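# Clear scrap and straighten jammed billets on feed ramp

## Task

Move both scrap pieces, the square block and the hexagonal slice, into the scrap tray; a piece may be released as soon as some part of it is inside the tray. Then get all billets (short steel bars) on the jammed feed ramp lying squarely across the ramp, next to each other in a single closely packed row that rests against the stop. The result must hold without the robot: anything the robot is touching at the end must not settle by more than about a fingernail's width once released, and nothing may be pushed or dropped off the table.

## Robot and tools

ROBOT AND FRAME. Two arms, left_arm and right_arm, each with six joints and a parallel gripper. Positions are reported in one shared scene frame in metres: origin on the table surface midway between the arms, +x out over the table, +z up, and left_arm sits on the +y side. The arm names do not match left or right in the camera images. Printed hand positions can be somewhat off, especially when an arm is stretched far.

CAMERAS. cam_head_left and cam_head_right (504x504) and cam_left_wrist and cam_right_wrist (616x616); images arrive in that order with every execute_actions result unless "pictures": false is passed.

execute_actions takes "actions", a list holding at most one item, or empty.
- Empty list: nothing new is commanded; the current state comes back.
- Motion: {"rows": [...], "steps": n}, n from 1 to 15 control steps of 1/30 s each, default 15. Each row is used for one step; if there are fewer rows than steps, the final row repeats.
- Wait: {"steps": n}, n up to 300, no new command; it returns once n steps have elapsed since the previous result, with your writing time counted inside that.
A refused call sends nothing.

ROW LAYOUT. One flat list of 18 numbers covering both arms, even if one arm is idle: left_arm first (6 joint targets, then gripper position, force_limit, speed), then right_arm in the same 9-number order. Joint numbers are absolute target angles in radians, in the same column order as the Joint positions line: shoulder pan, shoulder lift, elbow, wrist 1, wrist 2, wrist 3. Stated ranges: elbow -3.142 to 3.142, all others -6.283 to 6.283; true ends may differ by up to 0.010 rad. A target beyond a range end by more than 0.010 rad and farther out than the current angle is refused; a target past the real end is clipped there, and the result may then say "joint sent to its limit" (possibly about an earlier move). No such line does not prove more room exists.

GRIPPER NUMBERS, each in [-1, 1], absolute settings: position +1 = fully open, 50 mm gap; pads meet near -0.65; send -1 to grasp so the fingers close until stopped. force_limit per pad: about 20 N at -1, 102 N at 0, 185 N at +1 (actual grip may run about 17 % higher). speed of gap change: 20 mm/s at -1, 85 at 0, 150 at +1. To leave a gripper unchanged, repeat its previous three numbers; a 0 is a real command. New force or speed only apply after the position number changes by 0.01 or more; to soften a grip, open first.

GRIPPER GEOMETRY. Fingers point along the gripper's +z and close along its x. end_effector_position is the point between the pads; fingertips extend 17.5 mm further. A flat block projects about 9 cm from the last joint's axis toward gripper -y and rotates with it. Turning only wrist 3 swings the pad point around a 25 mm circle.

RESULT LINES. Per arm: end_effector_position (m), end_effector_quat_wxyz, linear and angular velocity. Joint positions and Joint velocities list each arm's joints in column order (rad, rad/s). object_status: 0 moving; 1 stopped while opening; 2 stopped while closing, i.e. something is held; 3 reached the target or pads touched (usually empty, or a very thin or slightly wider object). Any new position number resets it to 0 until the fingers settle. Confirm 2 after gripping. Lost or weakened grips re-close automatically, except after a grip at force_limit -1, where status stays 2 even if the object is gone; an off-centre grip on an immovable object weakens over time. position_measured in counts: gap is roughly (250 - position_measured) x 0.202 mm. "joint command not followed" means a clearance check altered or blocked joint targets on some steps; the rest of the row still ran. HELD marks steps where your row was partly or wholly not sent.

MOTION BEHAVIOUR. Commands are smoothed and lag about 0.15 s. Each step the sent target stays within a lead of the measured angle: 0.292 rad for shoulder pan and lift, 0.365 for elbow, 0.438 for the three wrists; and if targets would move a gripper more than 70 mm from where it is, all joints are scaled back. Far targets therefore need several calls. Arms keep heading to the last row while you think or wait, until everything nearly stops or a step is HELD; after that only a new action continues motion. Fingers still moving keep going.

FAULTS AND CAUTIONS. Load limits (N m): shoulder pan 293, shoulder lift 293, elbow 133, wrists 49.8 each; held weight counts. Reaching one, or any outside force of 150 N on an arm, tool or held item, halts that arm for 10 s, skips the rest of the call, and lets it yield to contact. Holding loads heats motors: a MOTOR HOT line appears from 70 °C, and at 85 °C the arm is braked until cooled (OVER-TEMPERATURE FAULT). Keep the arms from colliding or pressing on each other. Avoid drops, slams, hard shoves and anything leaving the table; brief external tugs on held parts or pushes on loose items can occur. Move smoothly.

zoom_image: {"camera": name, "region": [x0, y0, x1, y1]} in pixels of that camera's latest image, origin top-left, region no larger than 504 by 504; returns a magnified view.

finished_scene: {"scene": number of the current scene}. Replying without any tool call ends everything.

Each tool is called after ">>>" in YAML: its name, and indented under it one key for each argument.

## Session

>>> execute_actions:
  actions: []

Scene clock: 0.00 s of 6000.00 s.
left_arm: end_effector_position=(+0.9067, +0.5706, +0.1766) position_measured=3 object_status=3 end_effector_quat_wxyz=(+0.670, -0.613, +0.294, +0.300) end_effector_velocity=(-0.000, -0.001, +0.000) end_effector_angular_velocity=(-0.000, -0.001, -0.001) | right_arm: end_effector_position=(+0.6463, -0.3860, +0.1799) position_measured=3 object_status=3 end_effector_quat_wxyz=(-0.365, +0.698, +0.339, -0.514) end_effector_velocity=(+0.000, -0.001, +0.000) end_effector_angular_velocity=(-0.001, +0.001, -0.000)
Joint positions: left_arm=[ 2.399 -0.75   1.426 -0.552 -0.665  0.77 ] | right_arm=[ 2.941 -0.734  1.229 -0.703 -1.453  0.526]
Joint velocities: left_arm=[-0.001 -0.    -0.     0.    -0.    -0.   ] | right_arm=[-0.001  0.001 -0.001  0.001 -0.001  0.001]

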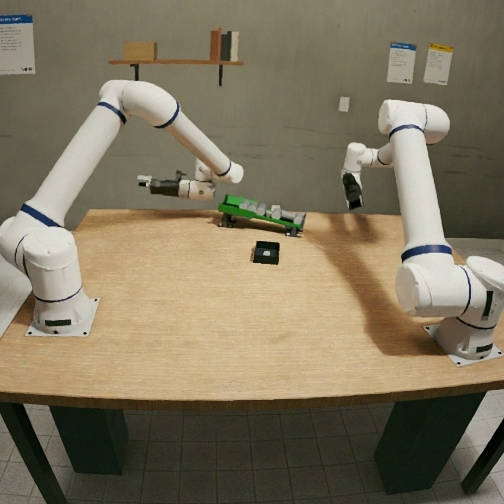

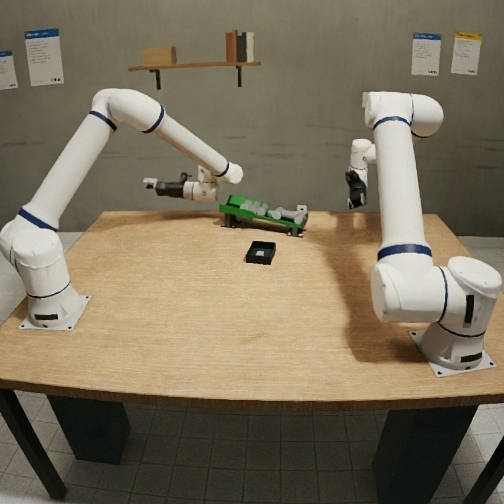

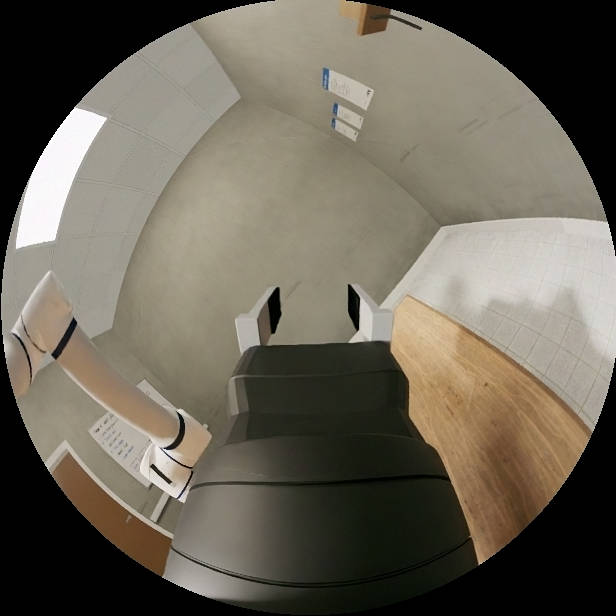

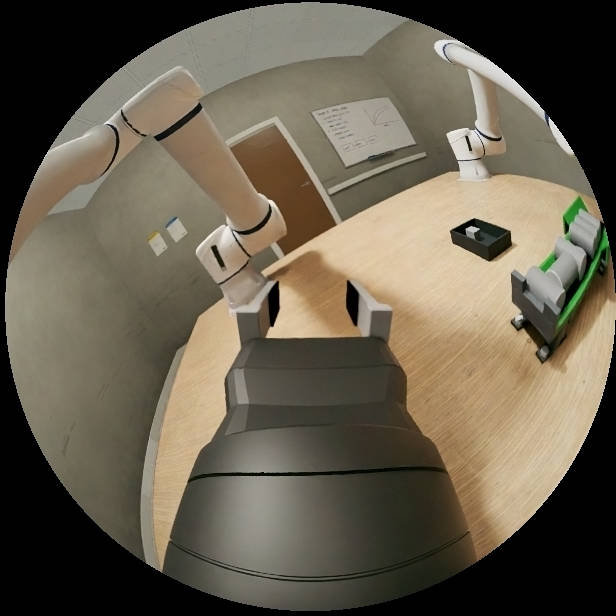

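>>> execute_actions:
  actions:
    - {"rows":[[2.95,-0.85,1.426,-0.552,-0.665,0.77,1,0,0,3.05,-0.986,1.163,-1.748,-1.571,-0.8,1,0,0]]}
  pictures: false

>>> execute_actions:
  actions:
    - {"steps":25}
  pictures: false

>>> execute_actions:
  actions:
    - {"rows":[[2.95,-0.85,1.426,-0.552,-0.665,0.77,1,0,0,3.473,-0.986,1.163,-1.748,-1.571,-0.8,1,0,0]]}
  pictures: false

>>> execute_actions:
  actions:
    - {"steps":35}

>>> zoom_image:
  camera: "cam_right_wrist"
  region: [220, 110, 460, 350]

>>> zoom_image:
  camera: "cam_head_left"
  region: [210, 170, 320, 250]

Scene clock: 6.53 s of 6000.00 s.
left_arm: end_effector_position=(+0.9114, +0.7964, +0.2221) position_measured=3 object_status=3 end_effector_quat_wxyz=(+0.620, -0.666, +0.195, +0.366) end_effector_velocity=(-0.057, +0.476, +0.056) end_effector_angular_velocity=(-0.031, -0.073, +0.576) | right_arm: end_effector_position=(+0.8294, -0.3587, +0.2607) position_measured=3 object_status=3 end_effector_quat_wxyz=(-0.143, +0.604, +0.776, -0.111) end_effector_velocity=(+0.447, +0.020, +0.134) end_effector_angular_velocity=(+0.601, -1.646, +1.654)
Joint positions: left_arm=[ 2.672 -0.814  1.426 -0.552 -0.665  0.77 ] | right_arm=[ 3.035 -0.951  1.172 -1.429 -1.554 -0.204]
Joint velocities: left_arm=[ 0.576 -0.078  0.001 -0.001 -0.    -0.002] | right_arm=[ 0.069 -0.156 -0.04  -1.449 -0.074 -1.667]
Steps of this call (steps 1 to 90: nothing new was sent; then 3.03 s passed at rest; steps 91 to 105: all 15 steps of this action). Readings (joint positions | what the end effector reports):
91: left_arm=[2.402 -0.751 1.426 -0.552 -0.665 0.770] | right_arm=[2.942 -0.737 1.229 -0.707 -1.454 0.522] | left_arm position_measured=3 object_status=3 | right_arm position_measured=3 object_status=3
92: left_arm=[2.419 -0.757 1.426 -0.552 -0.665 0.770] | right_arm=[2.949 -0.749 1.226 -0.738 -1.463 0.491] | left_arm position_measured=3 object_status=3 | right_arm position_measured=3 object_status=3
94: left_arm=[2.459 -0.770 1.426 -0.552 -0.665 0.770] | right_arm=[2.974 -0.808 1.209 -0.841 -1.489 0.388] | left_arm position_measured=3 object_status=3 | right_arm position_measured=3 object_status=3
98: left_arm=[2.536 -0.790 1.426 -0.552 -0.665 0.770] | right_arm=[3.009 -0.891 1.188 -1.063 -1.526 0.167] | left_arm position_measured=3 object_status=3 | right_arm position_measured=3 object_status=3
105: the state above

Scene clock: 7.37 s of 6000.00 s.
left_arm: end_effector_position=(+0.8522, +1.0192, +0.2480) position_measured=3 object_status=3 end_effector_quat_wxyz=(-0.563, +0.696, -0.091, -0.436) end_effector_velocity=(-0.002, +0.005, +0.001) end_effector_angular_velocity=(-0.001, +0.000, +0.006) | right_arm: end_effector_position=(+0.9315, -0.3562, +0.3120) position_measured=3 object_status=3 end_effector_quat_wxyz=(+0.000, +0.347, +0.938, -0.000) end_effector_velocity=(+0.001, -0.000, +0.001) end_effector_angular_velocity=(+0.001, -0.002, +0.002)
Joint positions: left_arm=[ 2.949 -0.85   1.426 -0.552 -0.665  0.77 ] | right_arm=[ 3.05  -0.986  1.163 -1.748 -1.571 -0.8  ]
Joint velocities: left_arm=[ 0.006 -0.001  0.    -0.    -0.     0.001] | right_arm=[-0.    -0.    -0.001 -0.     0.    -0.002]
Steps of this call (steps 1 to 25: the robot went on to your last target). Readings (joint positions | what the end effector reports):
1: left_arm=[2.691 -0.816 1.426 -0.552 -0.665 0.770] | right_arm=[3.037 -0.956 1.171 -1.477 -1.557 -0.265] | left_arm position_measured=3 object_status=3 | right_arm position_measured=3 object_status=3
2: left_arm=[2.711 -0.819 1.426 -0.552 -0.665 0.770] | right_arm=[3.039 -0.961 1.170 -1.524 -1.559 -0.332] | left_arm position_measured=3 object_status=3 | right_arm position_measured=3 object_status=3
4: left_arm=[2.749 -0.824 1.426 -0.552 -0.665 0.770] | right_arm=[3.043 -0.971 1.167 -1.610 -1.564 -0.489] | left_arm position_measured=3 object_status=3 | right_arm position_measured=3 object_status=3
8: left_arm=[2.827 -0.834 1.426 -0.552 -0.665 0.770] | right_arm=[3.048 -0.982 1.164 -1.713 -1.569 -0.720] | left_arm position_measured=3 object_status=3 | right_arm position_measured=3 object_status=3
25: the state above

Scene clock: 7.87 s of 6000.00 s.
left_arm: end_effector_position=(+0.8520, +1.0197, +0.2480) position_measured=3 object_status=3 end_effector_quat_wxyz=(-0.563, +0.696, -0.091, -0.436) end_effector_velocity=(-0.000, -0.000, +0.000) end_effector_angular_velocity=(+0.000, +0.000, -0.000) | right_arm: end_effector_position=(+0.8553, -0.1370, +0.3123) position_measured=3 object_status=3 end_effector_quat_wxyz=(+0.000, +0.237, +0.971, +0.000) end_effector_velocity=(-0.209, +0.434, -0.001) end_effector_angular_velocity=(-0.001, +0.001, +0.475)
Joint positions: left_arm=[ 2.95  -0.85   1.426 -0.552 -0.665  0.77 ] | right_arm=[ 3.279 -0.986  1.163 -1.748 -1.571 -0.8  ]
Joint velocities: left_arm=[-0.001 -0.     0.001  0.    -0.    -0.   ] | right_arm=[ 0.474  0.001  0.     0.    -0.    -0.   ]
Steps of this call (steps 1 to 15: all 15 steps of this action). Readings (joint positions | what the end effector reports):
1: left_arm=[2.950 -0.850 1.426 -0.552 -0.665 0.770] | right_arm=[3.053 -0.986 1.163 -1.748 -1.571 -0.800] | left_arm position_measured=3 object_status=3 | right_arm position_measured=3 object_status=3
2: left_arm=[2.950 -0.850 1.426 -0.552 -0.665 0.770] | right_arm=[3.068 -0.986 1.163 -1.748 -1.572 -0.800] | left_arm position_measured=3 object_status=3 | right_arm position_measured=3 object_status=3
4: left_arm=[2.950 -0.850 1.426 -0.552 -0.665 0.770] | right_arm=[3.103 -0.986 1.163 -1.748 -1.571 -0.800] | left_arm position_measured=3 object_status=3 | right_arm position_measured=3 object_status=3
8: left_arm=[2.950 -0.850 1.426 -0.552 -0.665 0.770] | right_arm=[3.167 -0.986 1.163 -1.748 -1.571 -0.800] | left_arm position_measured=3 object_status=3 | right_arm position_measured=3 object_status=3
15: the state above

Scene clock: 9.03 s of 6000.00 s.
left_arm: end_effector_position=(+0.8520, +1.0197, +0.2480) position_measured=3 object_status=3 end_effector_quat_wxyz=(-0.563, +0.696, -0.091, -0.436) end_effector_velocity=(+0.000, -0.001, +0.000) end_effector_angular_velocity=(+0.000, -0.002, -0.001) | right_arm: end_effector_position=(+0.7532, +0.0307, +0.3120) position_measured=3 object_status=3 end_effector_quat_wxyz=(+0.000, +0.142, +0.990, -0.000) end_effector_velocity=(+0.001, -0.000, +0.001) end_effector_angular_velocity=(+0.001, -0.000, -0.001)
Joint positions: left_arm=[ 2.95  -0.85   1.426 -0.552 -0.665  0.77 ] | right_arm=[ 3.473 -0.986  1.163 -1.748 -1.571 -0.8  ]
Joint velocities: left_arm=[-0.001 -0.    -0.    -0.     0.    -0.001] | right_arm=[-0.001  0.    -0.001  0.001  0.    -0.   ]
Steps of this call (steps 1 to 30: the robot went on to your last target; steps 31 to 35: nothing new was sent). Readings (joint positions | what the end effector reports):
1: left_arm=[2.950 -0.850 1.426 -0.552 -0.665 0.770] | right_arm=[3.295 -0.986 1.163 -1.748 -1.571 -0.800] | left_arm position_measured=3 object_status=3 | right_arm position_measured=3 object_status=3
2: left_arm=[2.950 -0.850 1.426 -0.552 -0.665 0.770] | right_arm=[3.311 -0.986 1.163 -1.748 -1.571 -0.800] | left_arm position_measured=3 object_status=3 | right_arm position_measured=3 object_status=3
4: left_arm=[2.950 -0.850 1.426 -0.552 -0.665 0.770] | right_arm=[3.343 -0.986 1.163 -1.748 -1.571 -0.800] | left_arm position_measured=3 object_status=3 | right_arm position_measured=3 object_status=3
8: left_arm=[2.950 -0.850 1.426 -0.552 -0.665 0.770] | right_arm=[3.407 -0.986 1.163 -1.748 -1.571 -0.800] | left_arm position_measured=3 object_status=3 | right_arm position_measured=3 object_status=3
35: the state above
All arms were judged still, so your last target was given up. Only a new action makes them travel on or press farther. Fingers that are still opening or closing keep moving.

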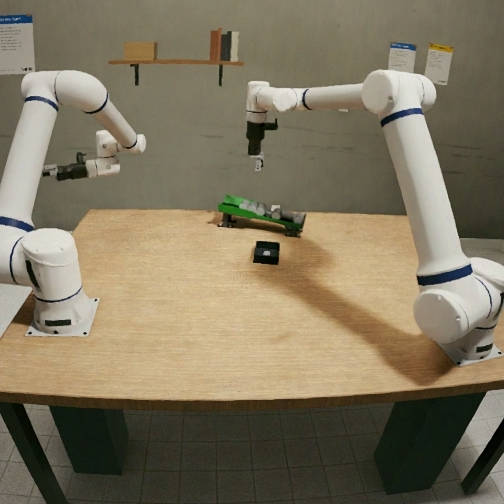

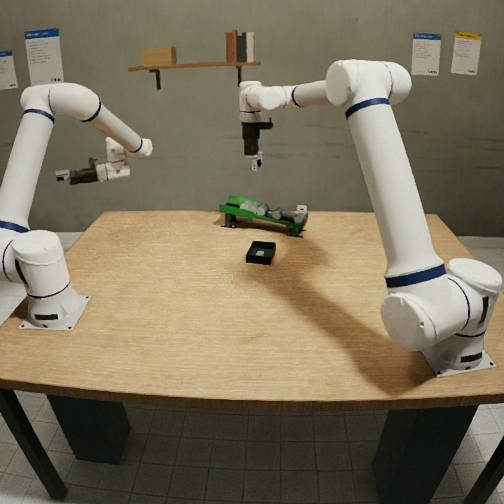

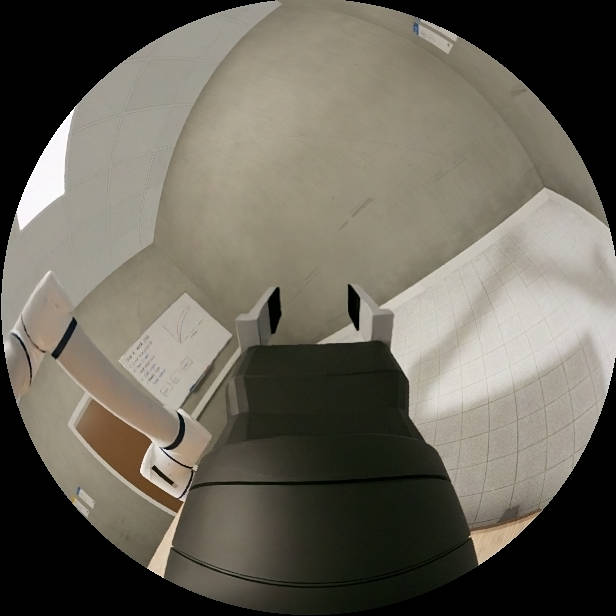

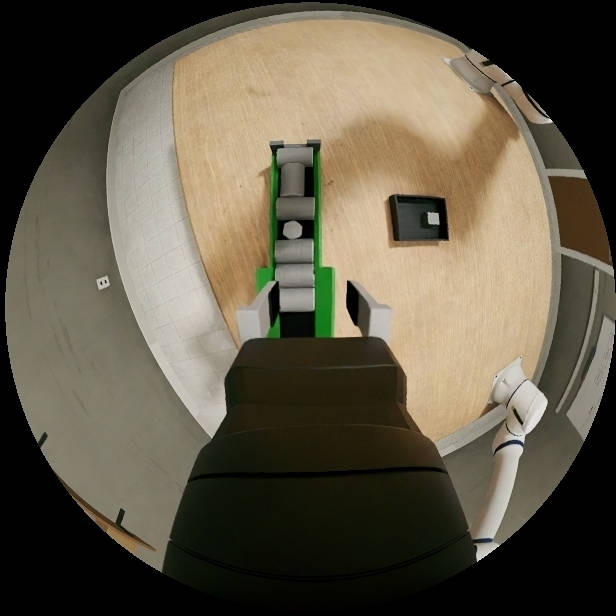

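Region (220, 110, 460, 350) of cam_right_wrist's 616x616 image, scaled by 2.100, with more detail than that image has.

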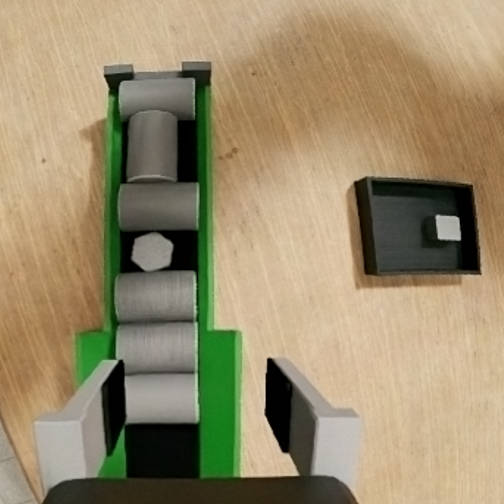

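Region (210, 170, 320, 250) of cam_head_left's 504x504 image, scaled by 4.582, with more detail than that image has; it fills the top 367 rows of this view, and the rest is white.

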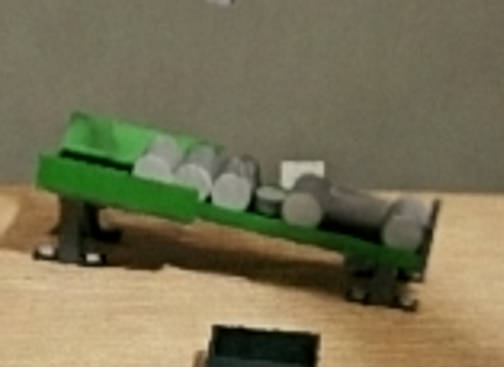

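>>> execute_actions:
  actions:
    - {"rows":[[2.95,-0.85,1.426,-0.552,-0.665,0.77,1,0,0,3.4156,-0.9643,1.3506,-1.9571,-1.571,-0.857,0.6,0,0]]}
  pictures: false

>>> execute_actions:
  actions:
    - {"steps":10}

>>> zoom_image:
  camera: "cam_right_wrist"
  region: [220, 150, 420, 350]

>>> zoom_image:
  camera: "cam_head_left"
  region: [210, 170, 320, 250]

Scene clock: 14.77 s of 6000.00 s.
left_arm: end_effector_position=(+0.8520, +1.0197, +0.2480) position_measured=3 object_status=3 end_effector_quat_wxyz=(-0.563, +0.696, -0.091, -0.436) end_effector_velocity=(-0.001, +0.001, +0.000) end_effector_angular_velocity=(-0.000, +0.000, +0.002) | right_arm: end_effector_position=(+0.7679, -0.0254, +0.1920) position_measured=63 object_status=3 end_effector_quat_wxyz=(+0.000, +0.142, +0.990, -0.000) end_effector_velocity=(-0.000, -0.011, -0.020) end_effector_angular_velocity=(-0.001, +0.000, +0.000)
Joint positions: left_arm=[ 2.95  -0.85   1.426 -0.552 -0.665  0.77 ] | right_arm=[ 3.417 -0.965  1.347 -1.954 -1.571 -0.856]
Joint velocities: left_arm=[ 0.001 -0.     0.     0.    -0.     0.   ] | right_arm=[-0.009  0.003  0.033 -0.035 -0.001 -0.009]
Steps of this call (steps 1 to 90: nothing new was sent; then 2.23 s passed at rest; steps 91 to 105: all 15 steps of this action). Readings (joint positions | what the end effector reports):
91: left_arm=[2.950 -0.850 1.426 -0.552 -0.665 0.770] | right_arm=[3.472 -0.986 1.166 -1.752 -1.571 -0.801] | left_arm position_measured=3 object_status=3 | right_arm position_measured=11 object_status=0
92: left_arm=[2.950 -0.850 1.426 -0.552 -0.665 0.770] | right_arm=[3.466 -0.985 1.188 -1.779 -1.571 -0.808] | left_arm position_measured=3 object_status=3 | right_arm position_measured=25 object_status=0
94: left_arm=[2.950 -0.850 1.426 -0.552 -0.665 0.770] | right_arm=[3.451 -0.977 1.236 -1.827 -1.571 -0.822] | left_arm position_measured=3 object_status=3 | right_arm position_measured=53 object_status=0
98: left_arm=[2.950 -0.850 1.426 -0.552 -0.665 0.770] | right_arm=[3.426 -0.968 1.316 -1.918 -1.571 -0.846] | left_arm position_measured=3 object_status=3 | right_arm position_measured=63 object_status=0
105: the state above

Scene clock: 15.10 s of 6000.00 s.
left_arm: end_effector_position=(+0.8520, +1.0197, +0.2480) position_measured=3 object_status=3 end_effector_quat_wxyz=(-0.563, +0.696, -0.091, -0.436) end_effector_velocity=(-0.001, +0.000, +0.000) end_effector_angular_velocity=(-0.001, +0.003, +0.000) | right_arm: end_effector_position=(+0.7680, -0.0265, +0.1900) position_measured=63 object_status=3 end_effector_quat_wxyz=(+0.000, +0.142, +0.990, -0.000) end_effector_velocity=(+0.000, -0.001, -0.001) end_effector_angular_velocity=(-0.001, +0.000, -0.001)
Joint positions: left_arm=[ 2.95  -0.85   1.426 -0.552 -0.665  0.77 ] | right_arm=[ 3.416 -0.964  1.35  -1.957 -1.571 -0.857]
Joint velocities: left_arm=[ 0.    -0.001  0.002  0.001 -0.     0.002] | right_arm=[-0.001 -0.     0.002 -0.001 -0.     0.001]
Steps of this call (steps 1 to 10: the robot went on to your last target). Readings (joint positions | what the end effector reports):
1: left_arm=[2.950 -0.850 1.426 -0.552 -0.665 0.770] | right_arm=[3.416 -0.965 1.348 -1.955 -1.571 -0.856] | left_arm position_measured=3 object_status=3 | right_arm position_measured=63 object_status=3
2: left_arm=[2.950 -0.850 1.426 -0.552 -0.665 0.770] | right_arm=[3.416 -0.965 1.349 -1.955 -1.571 -0.857] | left_arm position_measured=3 object_status=3 | right_arm position_measured=63 object_status=3
4: left_arm=[2.950 -0.850 1.426 -0.552 -0.665 0.770] | right_arm=[3.416 -0.964 1.350 -1.956 -1.571 -0.857] | left_arm position_measured=3 object_status=3 | right_arm position_measured=63 object_status=3
8: left_arm=[2.950 -0.850 1.426 -0.552 -0.665 0.770] | right_arm=[3.416 -0.964 1.350 -1.957 -1.571 -0.857] | left_arm position_measured=3 object_status=3 | right_arm position_measured=63 object_status=3
10: the state above

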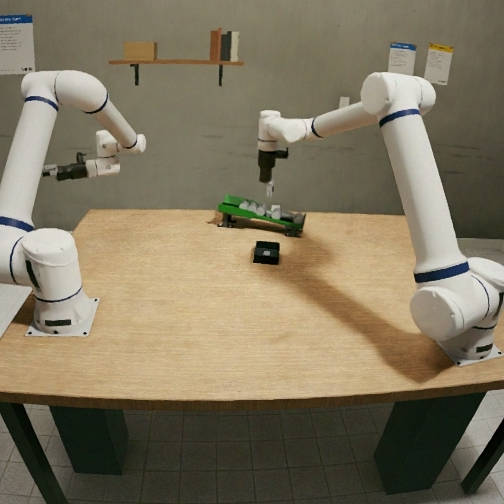

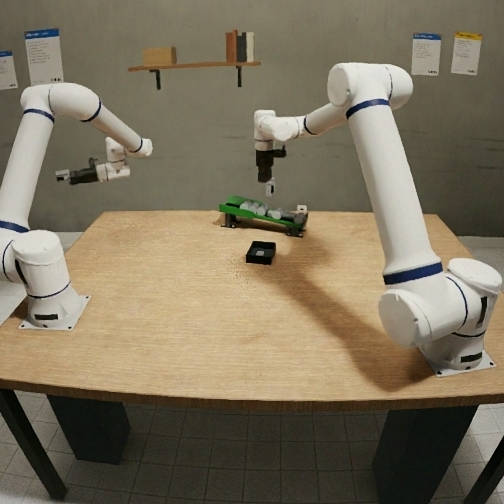

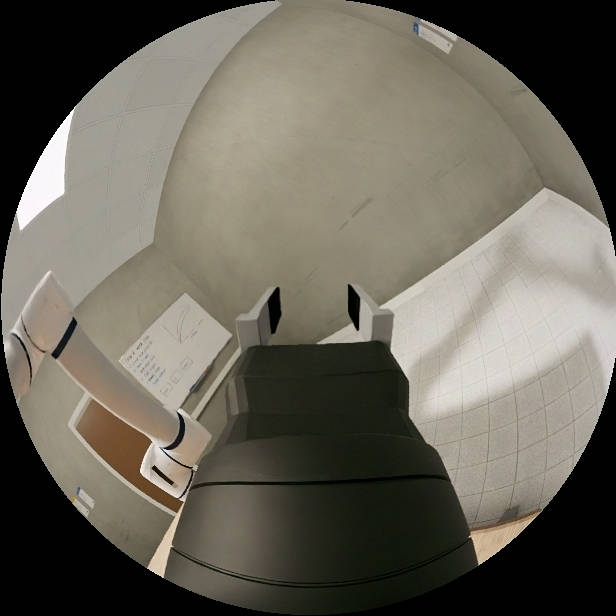

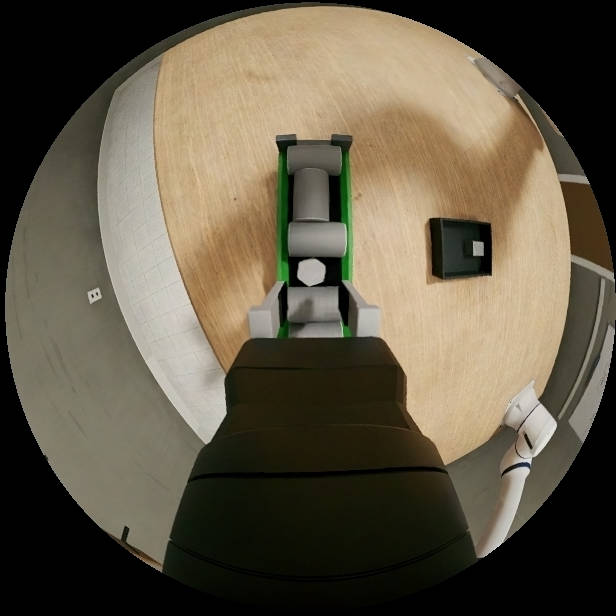

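Region (220, 150, 420, 350) of cam_right_wrist's 616x616 image, scaled by 2.520, with more detail than that image has.

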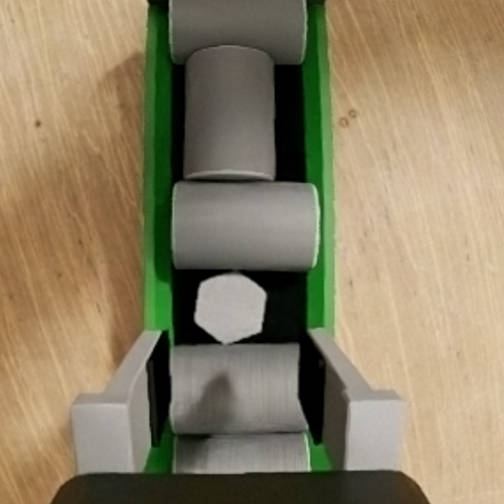

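Region (210, 170, 320, 250) of cam_head_left's 504x504 image, scaled by 4.582, with more detail than that image has; it fills the top 367 rows of this view, and the rest is white.

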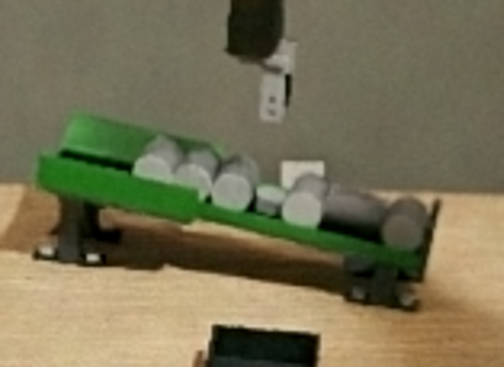

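>>> execute_actions:
  actions:
    - {"rows":[[2.95,-0.85,1.426,-0.552,-0.665,0.77,1,0,0,3.4126,-0.915,1.4022,-2.058,-1.571,-0.78,0.5,0,0]]}

>>> zoom_image:
  camera: "cam_right_wrist"
  region: [255, 240, 375, 350]

>>> zoom_image:
  camera: "cam_head_left"
  region: [240, 185, 310, 235]

Scene clock: 19.20 s of 6000.00 s.
left_arm: end_effector_position=(+0.8520, +1.0197, +0.2480) position_measured=3 object_status=3 end_effector_quat_wxyz=(-0.563, +0.696, -0.091, -0.436) end_effector_velocity=(+0.001, -0.000, -0.000) end_effector_angular_velocity=(-0.000, -0.001, -0.000) | right_arm: end_effector_position=(+0.7679, -0.0283, +0.1204) position_measured=78 object_status=3 end_effector_quat_wxyz=(+0.000, +0.182, +0.983, -0.000) end_effector_velocity=(-0.000, -0.000, -0.006) end_effector_angular_velocity=(-0.000, +0.000, -0.006)
Joint positions: left_arm=[ 2.95  -0.85   1.426 -0.552 -0.665  0.77 ] | right_arm=[ 3.413 -0.915  1.402 -2.057 -1.571 -0.781]
Joint velocities: left_arm=[-0.     0.001 -0.001 -0.     0.     0.   ] | right_arm=[-0.     0.004  0.004 -0.008 -0.     0.006]
Steps of this call (steps 1 to 15: the robot went on to your last target; steps 16 to 90: nothing new was sent; then 0.60 s passed at rest; steps 91 to 105: all 15 steps of this action). Readings (joint positions | what the end effector reports):
91: left_arm=[2.950 -0.850 1.426 -0.552 -0.665 0.770] | right_arm=[3.415 -0.962 1.352 -1.961 -1.571 -0.854] | left_arm position_measured=3 object_status=3 | right_arm position_measured=71 object_status=0
92: left_arm=[2.950 -0.850 1.426 -0.552 -0.665 0.770] | right_arm=[3.415 -0.952 1.363 -1.989 -1.571 -0.834] | left_arm position_measured=3 object_status=3 | right_arm position_measured=78 object_status=0
94: left_arm=[2.950 -0.850 1.426 -0.552 -0.665 0.770] | right_arm=[3.414 -0.930 1.387 -2.022 -1.571 -0.807] | left_arm position_measured=3 object_status=3 | right_arm position_measured=78 object_status=0
98: left_arm=[2.950 -0.850 1.426 -0.552 -0.665 0.770] | right_arm=[3.413 -0.919 1.398 -2.049 -1.571 -0.787] | left_arm position_measured=3 object_status=3 | right_arm position_measured=78 object_status=0
105: the state above

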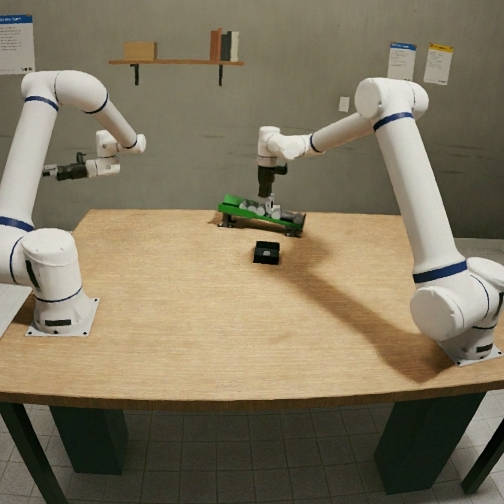

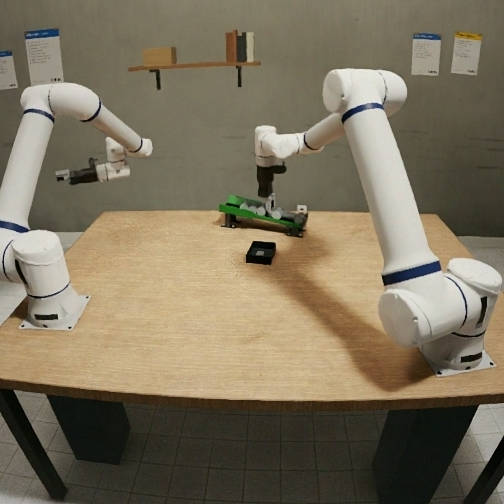

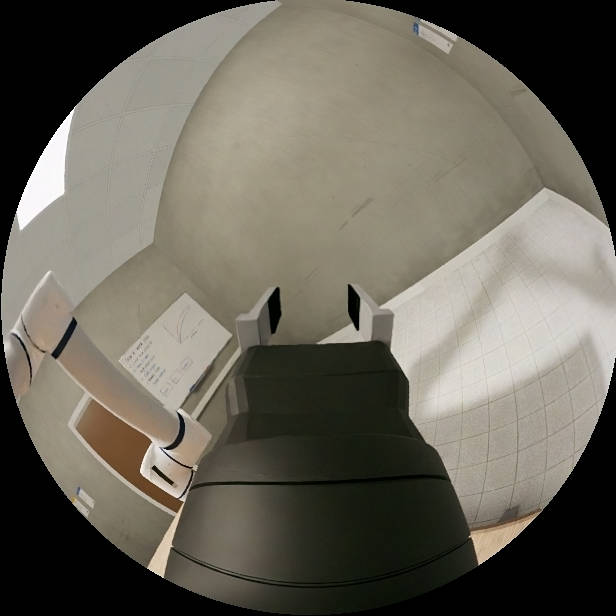

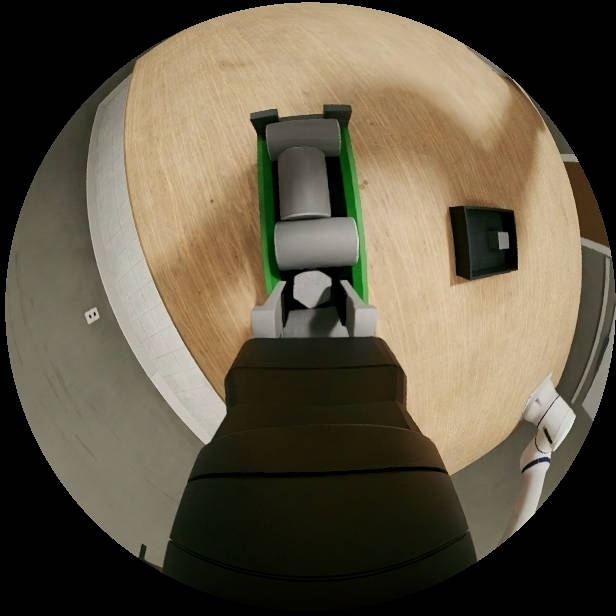

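Region (255, 240, 375, 350) of cam_right_wrist's 616x616 image, scaled by 4.200, with more detail than that image has; it fills the top 462 rows of this view, and the rest is white.

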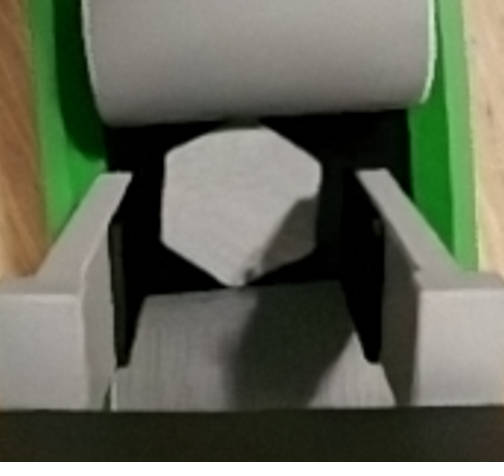

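Region (240, 185, 310, 235) of cam_head_left's 504x504 image, scaled by 7.200, with more detail than that image has; it fills the top 360 rows of this view, and the rest is white.

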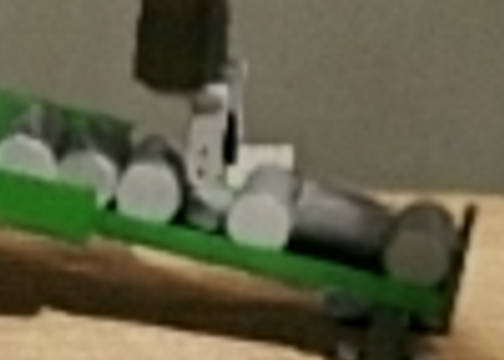

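>>> execute_actions:
  actions:
    - {"rows":[[2.95,-0.85,1.426,-0.552,-0.665,0.77,1,0,0,3.4126,-0.912,1.4135,-2.0723,-1.571,-0.78,0.5,0,0],[2.95,-0.85,1.426,-0.552,-0.665,0.77,1,0,0,3.4126,-0.912,1.4135,-2.0723,-1.571,-0.78,0.5,0,0],[2.95,-0.85,1.426,-0.552,-0.665,0.77,1,0,0,3.4126,-0.912,1.4135,-2.0723,-1.571,-0.78,0.5,0,0],[2.95,-0.85,1.426,-0.552,-0.665,0.77,1,0,0,3.4126,-0.912,1.4135,-2.0723,-1.571,-0.78,0.5,0,0],[2.95,-0.85,1.426,-0.552,-0.665,0.77,1,0,0,3.4126,-0.9019,1.4212,-2.0901,-1.571,-0.78,0.5,0,0]]}

>>> zoom_image:
  camera: "cam_right_wrist"
  region: [255, 240, 375, 350]

>>> zoom_image:
  camera: "cam_head_left"
  region: [240, 185, 310, 235]

Scene clock: 23.60 s of 6000.00 s.
left_arm: end_effector_position=(+0.8520, +1.0197, +0.2480) position_measured=3 object_status=3 end_effector_quat_wxyz=(-0.563, +0.696, -0.091, -0.436) end_effector_velocity=(+0.001, -0.001, -0.000) end_effector_angular_velocity=(+0.001, -0.001, -0.001) | right_arm: end_effector_position=(+0.7657, -0.0294, +0.0993) position_measured=78 object_status=3 end_effector_quat_wxyz=(+0.000, +0.182, +0.983, -0.000) end_effector_velocity=(+0.001, -0.001, -0.004) end_effector_angular_velocity=(+0.001, -0.002, -0.001)
Joint positions: left_arm=[ 2.95  -0.85   1.426 -0.552 -0.665  0.77 ] | right_arm=[ 3.413 -0.902  1.421 -2.089 -1.571 -0.78 ]
Joint velocities: left_arm=[-0.001  0.001 -0.001  0.     0.    -0.001] | right_arm=[-0.001  0.003  0.003 -0.008  0.     0.   ]
Steps of this call (steps 1 to 15: the robot went on to your last target; steps 16 to 90: nothing new was sent; then 0.90 s passed at rest; steps 91 to 105: all 15 steps of this action). Readings (joint positions | what the end effector reports):
91: left_arm=[2.950 -0.850 1.426 -0.552 -0.665 0.770] | right_arm=[3.413 -0.915 1.403 -2.059 -1.571 -0.780] | left_arm position_measured=3 object_status=3 | right_arm position_measured=78 object_status=3
92: left_arm=[2.950 -0.850 1.426 -0.552 -0.665 0.770] | right_arm=[3.413 -0.914 1.405 -2.063 -1.571 -0.780] | left_arm position_measured=3 object_status=3 | right_arm position_measured=78 object_status=3
94: left_arm=[2.950 -0.850 1.426 -0.552 -0.665 0.770] | right_arm=[3.413 -0.913 1.410 -2.067 -1.571 -0.780] | left_arm position_measured=3 object_status=3 | right_arm position_measured=78 object_status=3
98: left_arm=[2.950 -0.850 1.426 -0.552 -0.665 0.770] | right_arm=[3.413 -0.905 1.418 -2.083 -1.571 -0.780] | left_arm position_measured=3 object_status=3 | right_arm position_measured=78 object_status=3
105: the state above

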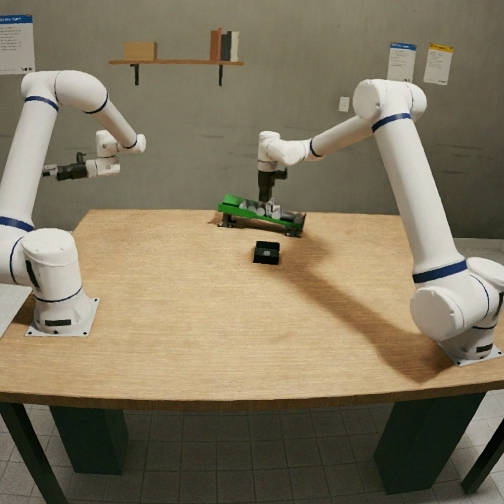

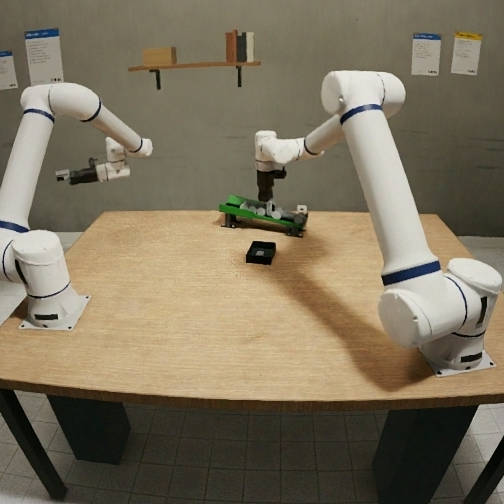

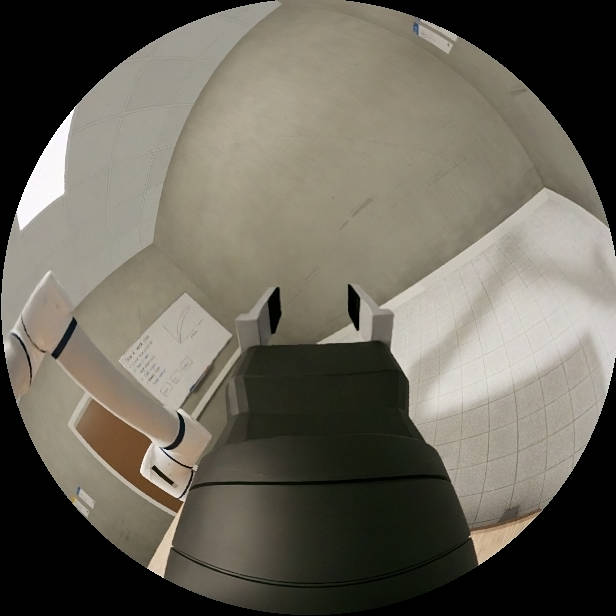

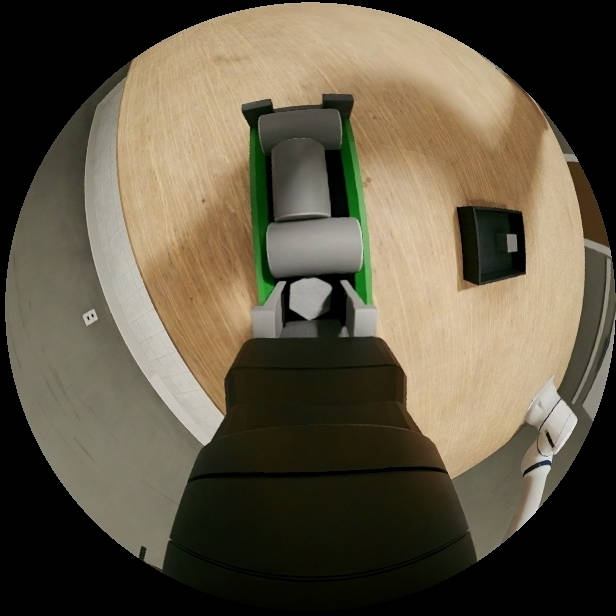

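Region (255, 240, 375, 350) of cam_right_wrist's 616x616 image, scaled by 4.200, with more detail than that image has; it fills the top 462 rows of this view, and the rest is white.

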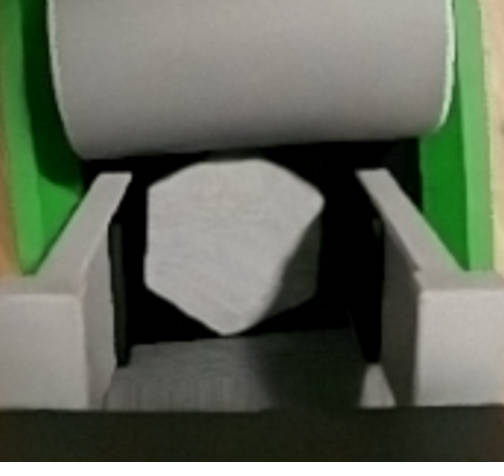

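Region (240, 185, 310, 235) of cam_head_left's 504x504 image, scaled by 7.200, with more detail than that image has; it fills the top 360 rows of this view, and the rest is white.

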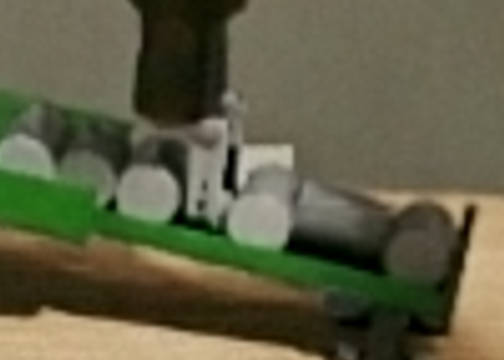

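Down 3 mm more, grip, lift with upslope shift.

>>> execute_actions:
  actions:
    - {"rows":[[2.95,-0.85,1.426,-0.552,-0.665,0.77,1,0,0,3.4126,-0.8993,1.423,-2.0945,-1.571,-0.78,0.5,0,0]],"steps":8}
  pictures: false

>>> execute_actions:
  actions:
    - {"rows":[[2.95,-0.85,1.426,-0.552,-0.665,0.77,1,0,0,3.4126,-0.8993,1.423,-2.0945,-1.571,-0.78,-1,-0.2,-0.7]]}
  pictures: false

>>> execute_actions:
  actions:
    - {"rows":[[2.95,-0.85,1.426,-0.552,-0.665,0.77,1,0,0,3.4165,-0.8975,1.4135,-2.0868,-1.571,-0.78,-1,-0.2,-0.7]],"steps":10}
  pictures: false

>>> execute_actions:
  actions:
    - {"rows":[[2.95,-0.85,1.426,-0.552,-0.665,0.77,1,0,0,3.4165,-0.908,1.406,-2.0688,-1.571,-0.78,-1,-0.2,-0.7]],"steps":12}

Scene clock: 27.93 s of 6000.00 s.
left_arm: end_effector_position=(+0.8520, +1.0197, +0.2480) position_measured=3 object_status=3 end_effector_quat_wxyz=(-0.563, +0.696, -0.091, -0.436) end_effector_velocity=(+0.000, -0.001, -0.001) end_effector_angular_velocity=(+0.000, +0.000, -0.001) | right_arm: end_effector_position=(+0.7656, -0.0293, +0.0959) position_measured=78 object_status=3 end_effector_quat_wxyz=(+0.000, +0.182, +0.983, -0.000) end_effector_velocity=(+0.000, +0.001, -0.001) end_effector_angular_velocity=(+0.001, -0.002, +0.001)
Joint positions: left_arm=[ 2.95  -0.85   1.426 -0.552 -0.665  0.77 ] | right_arm=[ 3.413 -0.9    1.423 -2.094 -1.571 -0.78 ]
Joint velocities: left_arm=[-0.001  0.     0.001 -0.001 -0.    -0.   ] | right_arm=[ 0.001  0.002  0.    -0.005 -0.001  0.001]
Steps of this call (steps 1 to 15: the robot went on to your last target; steps 16 to 90: nothing new was sent; then 1.07 s passed at rest; steps 91 to 98: all 8 steps of this action). Readings (joint positions | what the end effector reports):
91: left_arm=[2.950 -0.850 1.426 -0.552 -0.665 0.770] | right_arm=[3.413 -0.902 1.421 -2.090 -1.571 -0.780] | left_arm position_measured=3 object_status=3 | right_arm position_measured=78 object_status=3
92: left_arm=[2.950 -0.850 1.426 -0.552 -0.665 0.770] | right_arm=[3.413 -0.901 1.422 -2.091 -1.571 -0.780] | left_arm position_measured=3 object_status=3 | right_arm position_measured=78 object_status=3
94: left_arm=[2.950 -0.850 1.426 -0.552 -0.665 0.770] | right_arm=[3.413 -0.900 1.422 -2.093 -1.571 -0.780] | left_arm position_measured=3 object_status=3 | right_arm position_measured=78 object_status=3
98: the state above

Scene clock: 28.43 s of 6000.00 s.
left_arm: end_effector_position=(+0.8520, +1.0197, +0.2480) position_measured=3 object_status=3 end_effector_quat_wxyz=(-0.563, +0.696, -0.091, -0.436) end_effector_velocity=(+0.001, +0.000, -0.000) end_effector_angular_velocity=(-0.000, -0.002, +0.000) | right_arm: end_effector_position=(+0.7656, -0.0293, +0.0956) position_measured=108 object_status=2 end_effector_quat_wxyz=(+0.000, +0.182, +0.983, -0.000) end_effector_velocity=(-0.000, -0.001, -0.001) end_effector_angular_velocity=(-0.001, +0.002, +0.000)
Joint positions: left_arm=[ 2.95  -0.85   1.426 -0.552 -0.665  0.77 ] | right_arm=[ 3.413 -0.899  1.423 -2.094 -1.571 -0.78 ]
Joint velocities: left_arm=[ 0.     0.001 -0.001 -0.002  0.     0.   ] | right_arm=[-0.     0.001  0.     0.002 -0.    -0.001]
Steps of this call (steps 1 to 15: all 15 steps of this action). Readings (joint positions | what the end effector reports):
1: left_arm=[2.950 -0.850 1.426 -0.552 -0.665 0.770] | right_arm=[3.413 -0.899 1.423 -2.094 -1.571 -0.780] | left_arm position_measured=3 object_status=3 | right_arm position_measured=82 object_status=0
2: left_arm=[2.950 -0.850 1.426 -0.552 -0.665 0.770] | right_arm=[3.413 -0.899 1.423 -2.094 -1.571 -0.780] | left_arm position_measured=3 object_status=3 | right_arm position_measured=88 object_status=0
4: left_arm=[2.950 -0.850 1.426 -0.552 -0.665 0.770] | right_arm=[3.413 -0.899 1.423 -2.094 -1.571 -0.780] | left_arm position_measured=3 object_status=3 | right_arm position_measured=101 object_status=0
8: left_arm=[2.950 -0.850 1.426 -0.552 -0.665 0.770] | right_arm=[3.413 -0.899 1.423 -2.094 -1.571 -0.780] | left_arm position_measured=3 object_status=3 | right_arm position_measured=108 object_status=0
15: the state above

Scene clock: 28.77 s of 6000.00 s.
left_arm: end_effector_position=(+0.8520, +1.0197, +0.2480) position_measured=3 object_status=3 end_effector_quat_wxyz=(-0.563, +0.696, -0.091, -0.436) end_effector_velocity=(-0.001, +0.001, +0.000) end_effector_angular_velocity=(+0.000, -0.001, +0.001) | right_arm: end_effector_position=(+0.7662, -0.0251, +0.0986) position_measured=108 object_status=2 end_effector_quat_wxyz=(+0.000, +0.180, +0.984, -0.000) end_effector_velocity=(-0.000, +0.004, +0.001) end_effector_angular_velocity=(+0.001, -0.001, +0.003)
Joint positions: left_arm=[ 2.95  -0.85   1.426 -0.552 -0.665  0.77 ] | right_arm=[ 3.416 -0.898  1.414 -2.087 -1.571 -0.78 ]
Joint velocities: left_arm=[ 0.001 -0.001  0.001 -0.001 -0.    -0.   ] | right_arm=[ 0.004  0.002 -0.005  0.003  0.     0.001]
Steps of this call (steps 1 to 10: all 10 steps of this action). Readings (joint positions | what the end effector reports):
1: left_arm=[2.950 -0.850 1.426 -0.552 -0.665 0.770] | right_arm=[3.413 -0.899 1.423 -2.094 -1.571 -0.780] | left_arm position_measured=3 object_status=3 | right_arm position_measured=108 object_status=2
2: left_arm=[2.950 -0.850 1.426 -0.552 -0.665 0.770] | right_arm=[3.414 -0.899 1.421 -2.092 -1.571 -0.780] | left_arm position_measured=3 object_status=3 | right_arm position_measured=108 object_status=2
4: left_arm=[2.950 -0.850 1.426 -0.552 -0.665 0.770] | right_arm=[3.415 -0.898 1.417 -2.090 -1.571 -0.780] | left_arm position_measured=3 object_status=3 | right_arm position_measured=108 object_status=2
8: left_arm=[2.950 -0.850 1.426 -0.552 -0.665 0.770] | right_arm=[3.416 -0.898 1.414 -2.087 -1.571 -0.780] | left_arm position_measured=3 object_status=3 | right_arm position_measured=108 object_status=2
10: the state above

Scene clock: 29.17 s of 6000.00 s.
left_arm: end_effector_position=(+0.8520, +1.0197, +0.2480) position_measured=3 object_status=3 end_effector_quat_wxyz=(-0.563, +0.696, -0.091, -0.436) end_effector_velocity=(+0.000, +0.000, -0.000) end_effector_angular_velocity=(-0.000, -0.000, +0.000) | right_arm: end_effector_position=(+0.7662, -0.0249, +0.1114) position_measured=108 object_status=2 end_effector_quat_wxyz=(+0.000, +0.180, +0.984, -0.000) end_effector_velocity=(-0.001, -0.000, +0.003) end_effector_angular_velocity=(+0.000, +0.000, +0.000)
Joint positions: left_arm=[ 2.95  -0.85   1.426 -0.552 -0.665  0.77 ] | right_arm=[ 3.417 -0.908  1.406 -2.069 -1.571 -0.78 ]
Joint velocities: left_arm=[ 0.001  0.001 -0.001 -0.     0.     0.   ] | right_arm=[ 0.    -0.003 -0.     0.003  0.    -0.   ]
Steps of this call (steps 1 to 12: all 12 steps of this action). Readings (joint positions | what the end effector reports):
1: left_arm=[2.950 -0.850 1.426 -0.552 -0.665 0.770] | right_arm=[3.416 -0.898 1.414 -2.086 -1.571 -0.780] | left_arm position_measured=3 object_status=3 | right_arm position_measured=108 object_status=2
2: left_arm=[2.950 -0.850 1.426 -0.552 -0.665 0.770] | right_arm=[3.416 -0.900 1.412 -2.081 -1.571 -0.780] | left_arm position_measured=3 object_status=3 | right_arm position_measured=108 object_status=2
4: left_arm=[2.950 -0.850 1.426 -0.552 -0.665 0.770] | right_arm=[3.416 -0.904 1.408 -2.075 -1.571 -0.780] | left_arm position_measured=3 object_status=3 | right_arm position_measured=108 object_status=2
8: left_arm=[2.950 -0.850 1.426 -0.552 -0.665 0.770] | right_arm=[3.417 -0.907 1.407 -2.070 -1.571 -0.780] | left_arm position_measured=3 object_status=3 | right_arm position_measured=108 object_status=2
12: the state above

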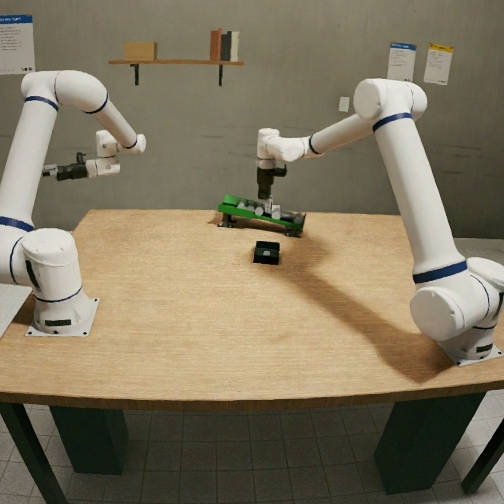

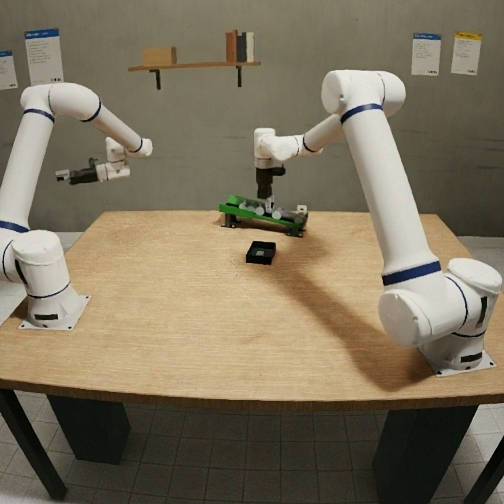

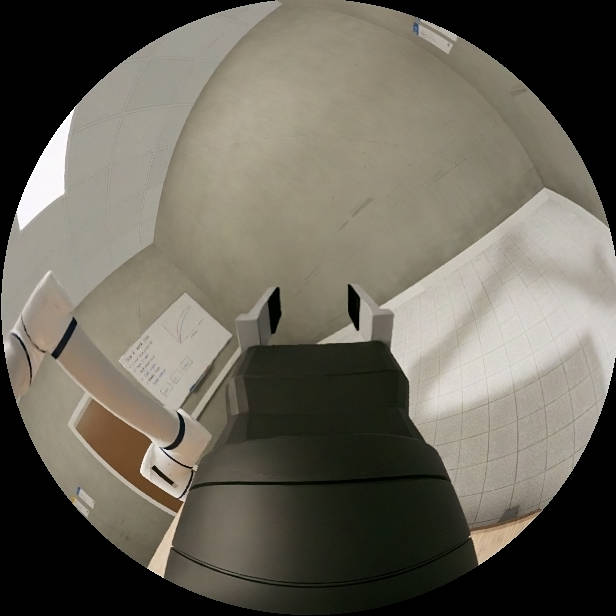

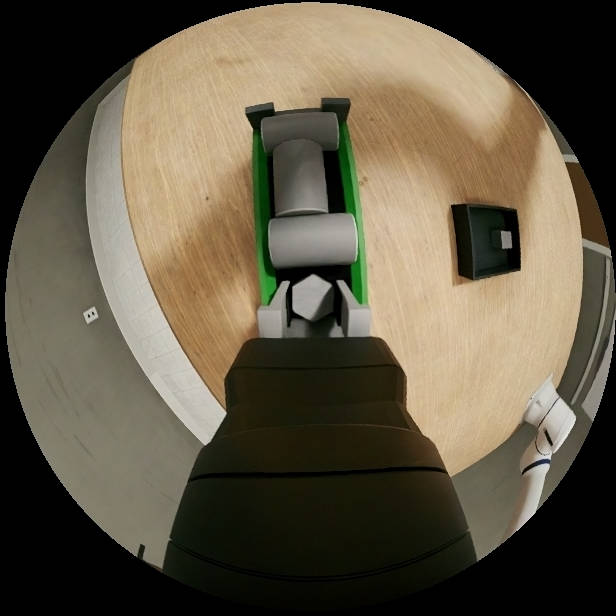

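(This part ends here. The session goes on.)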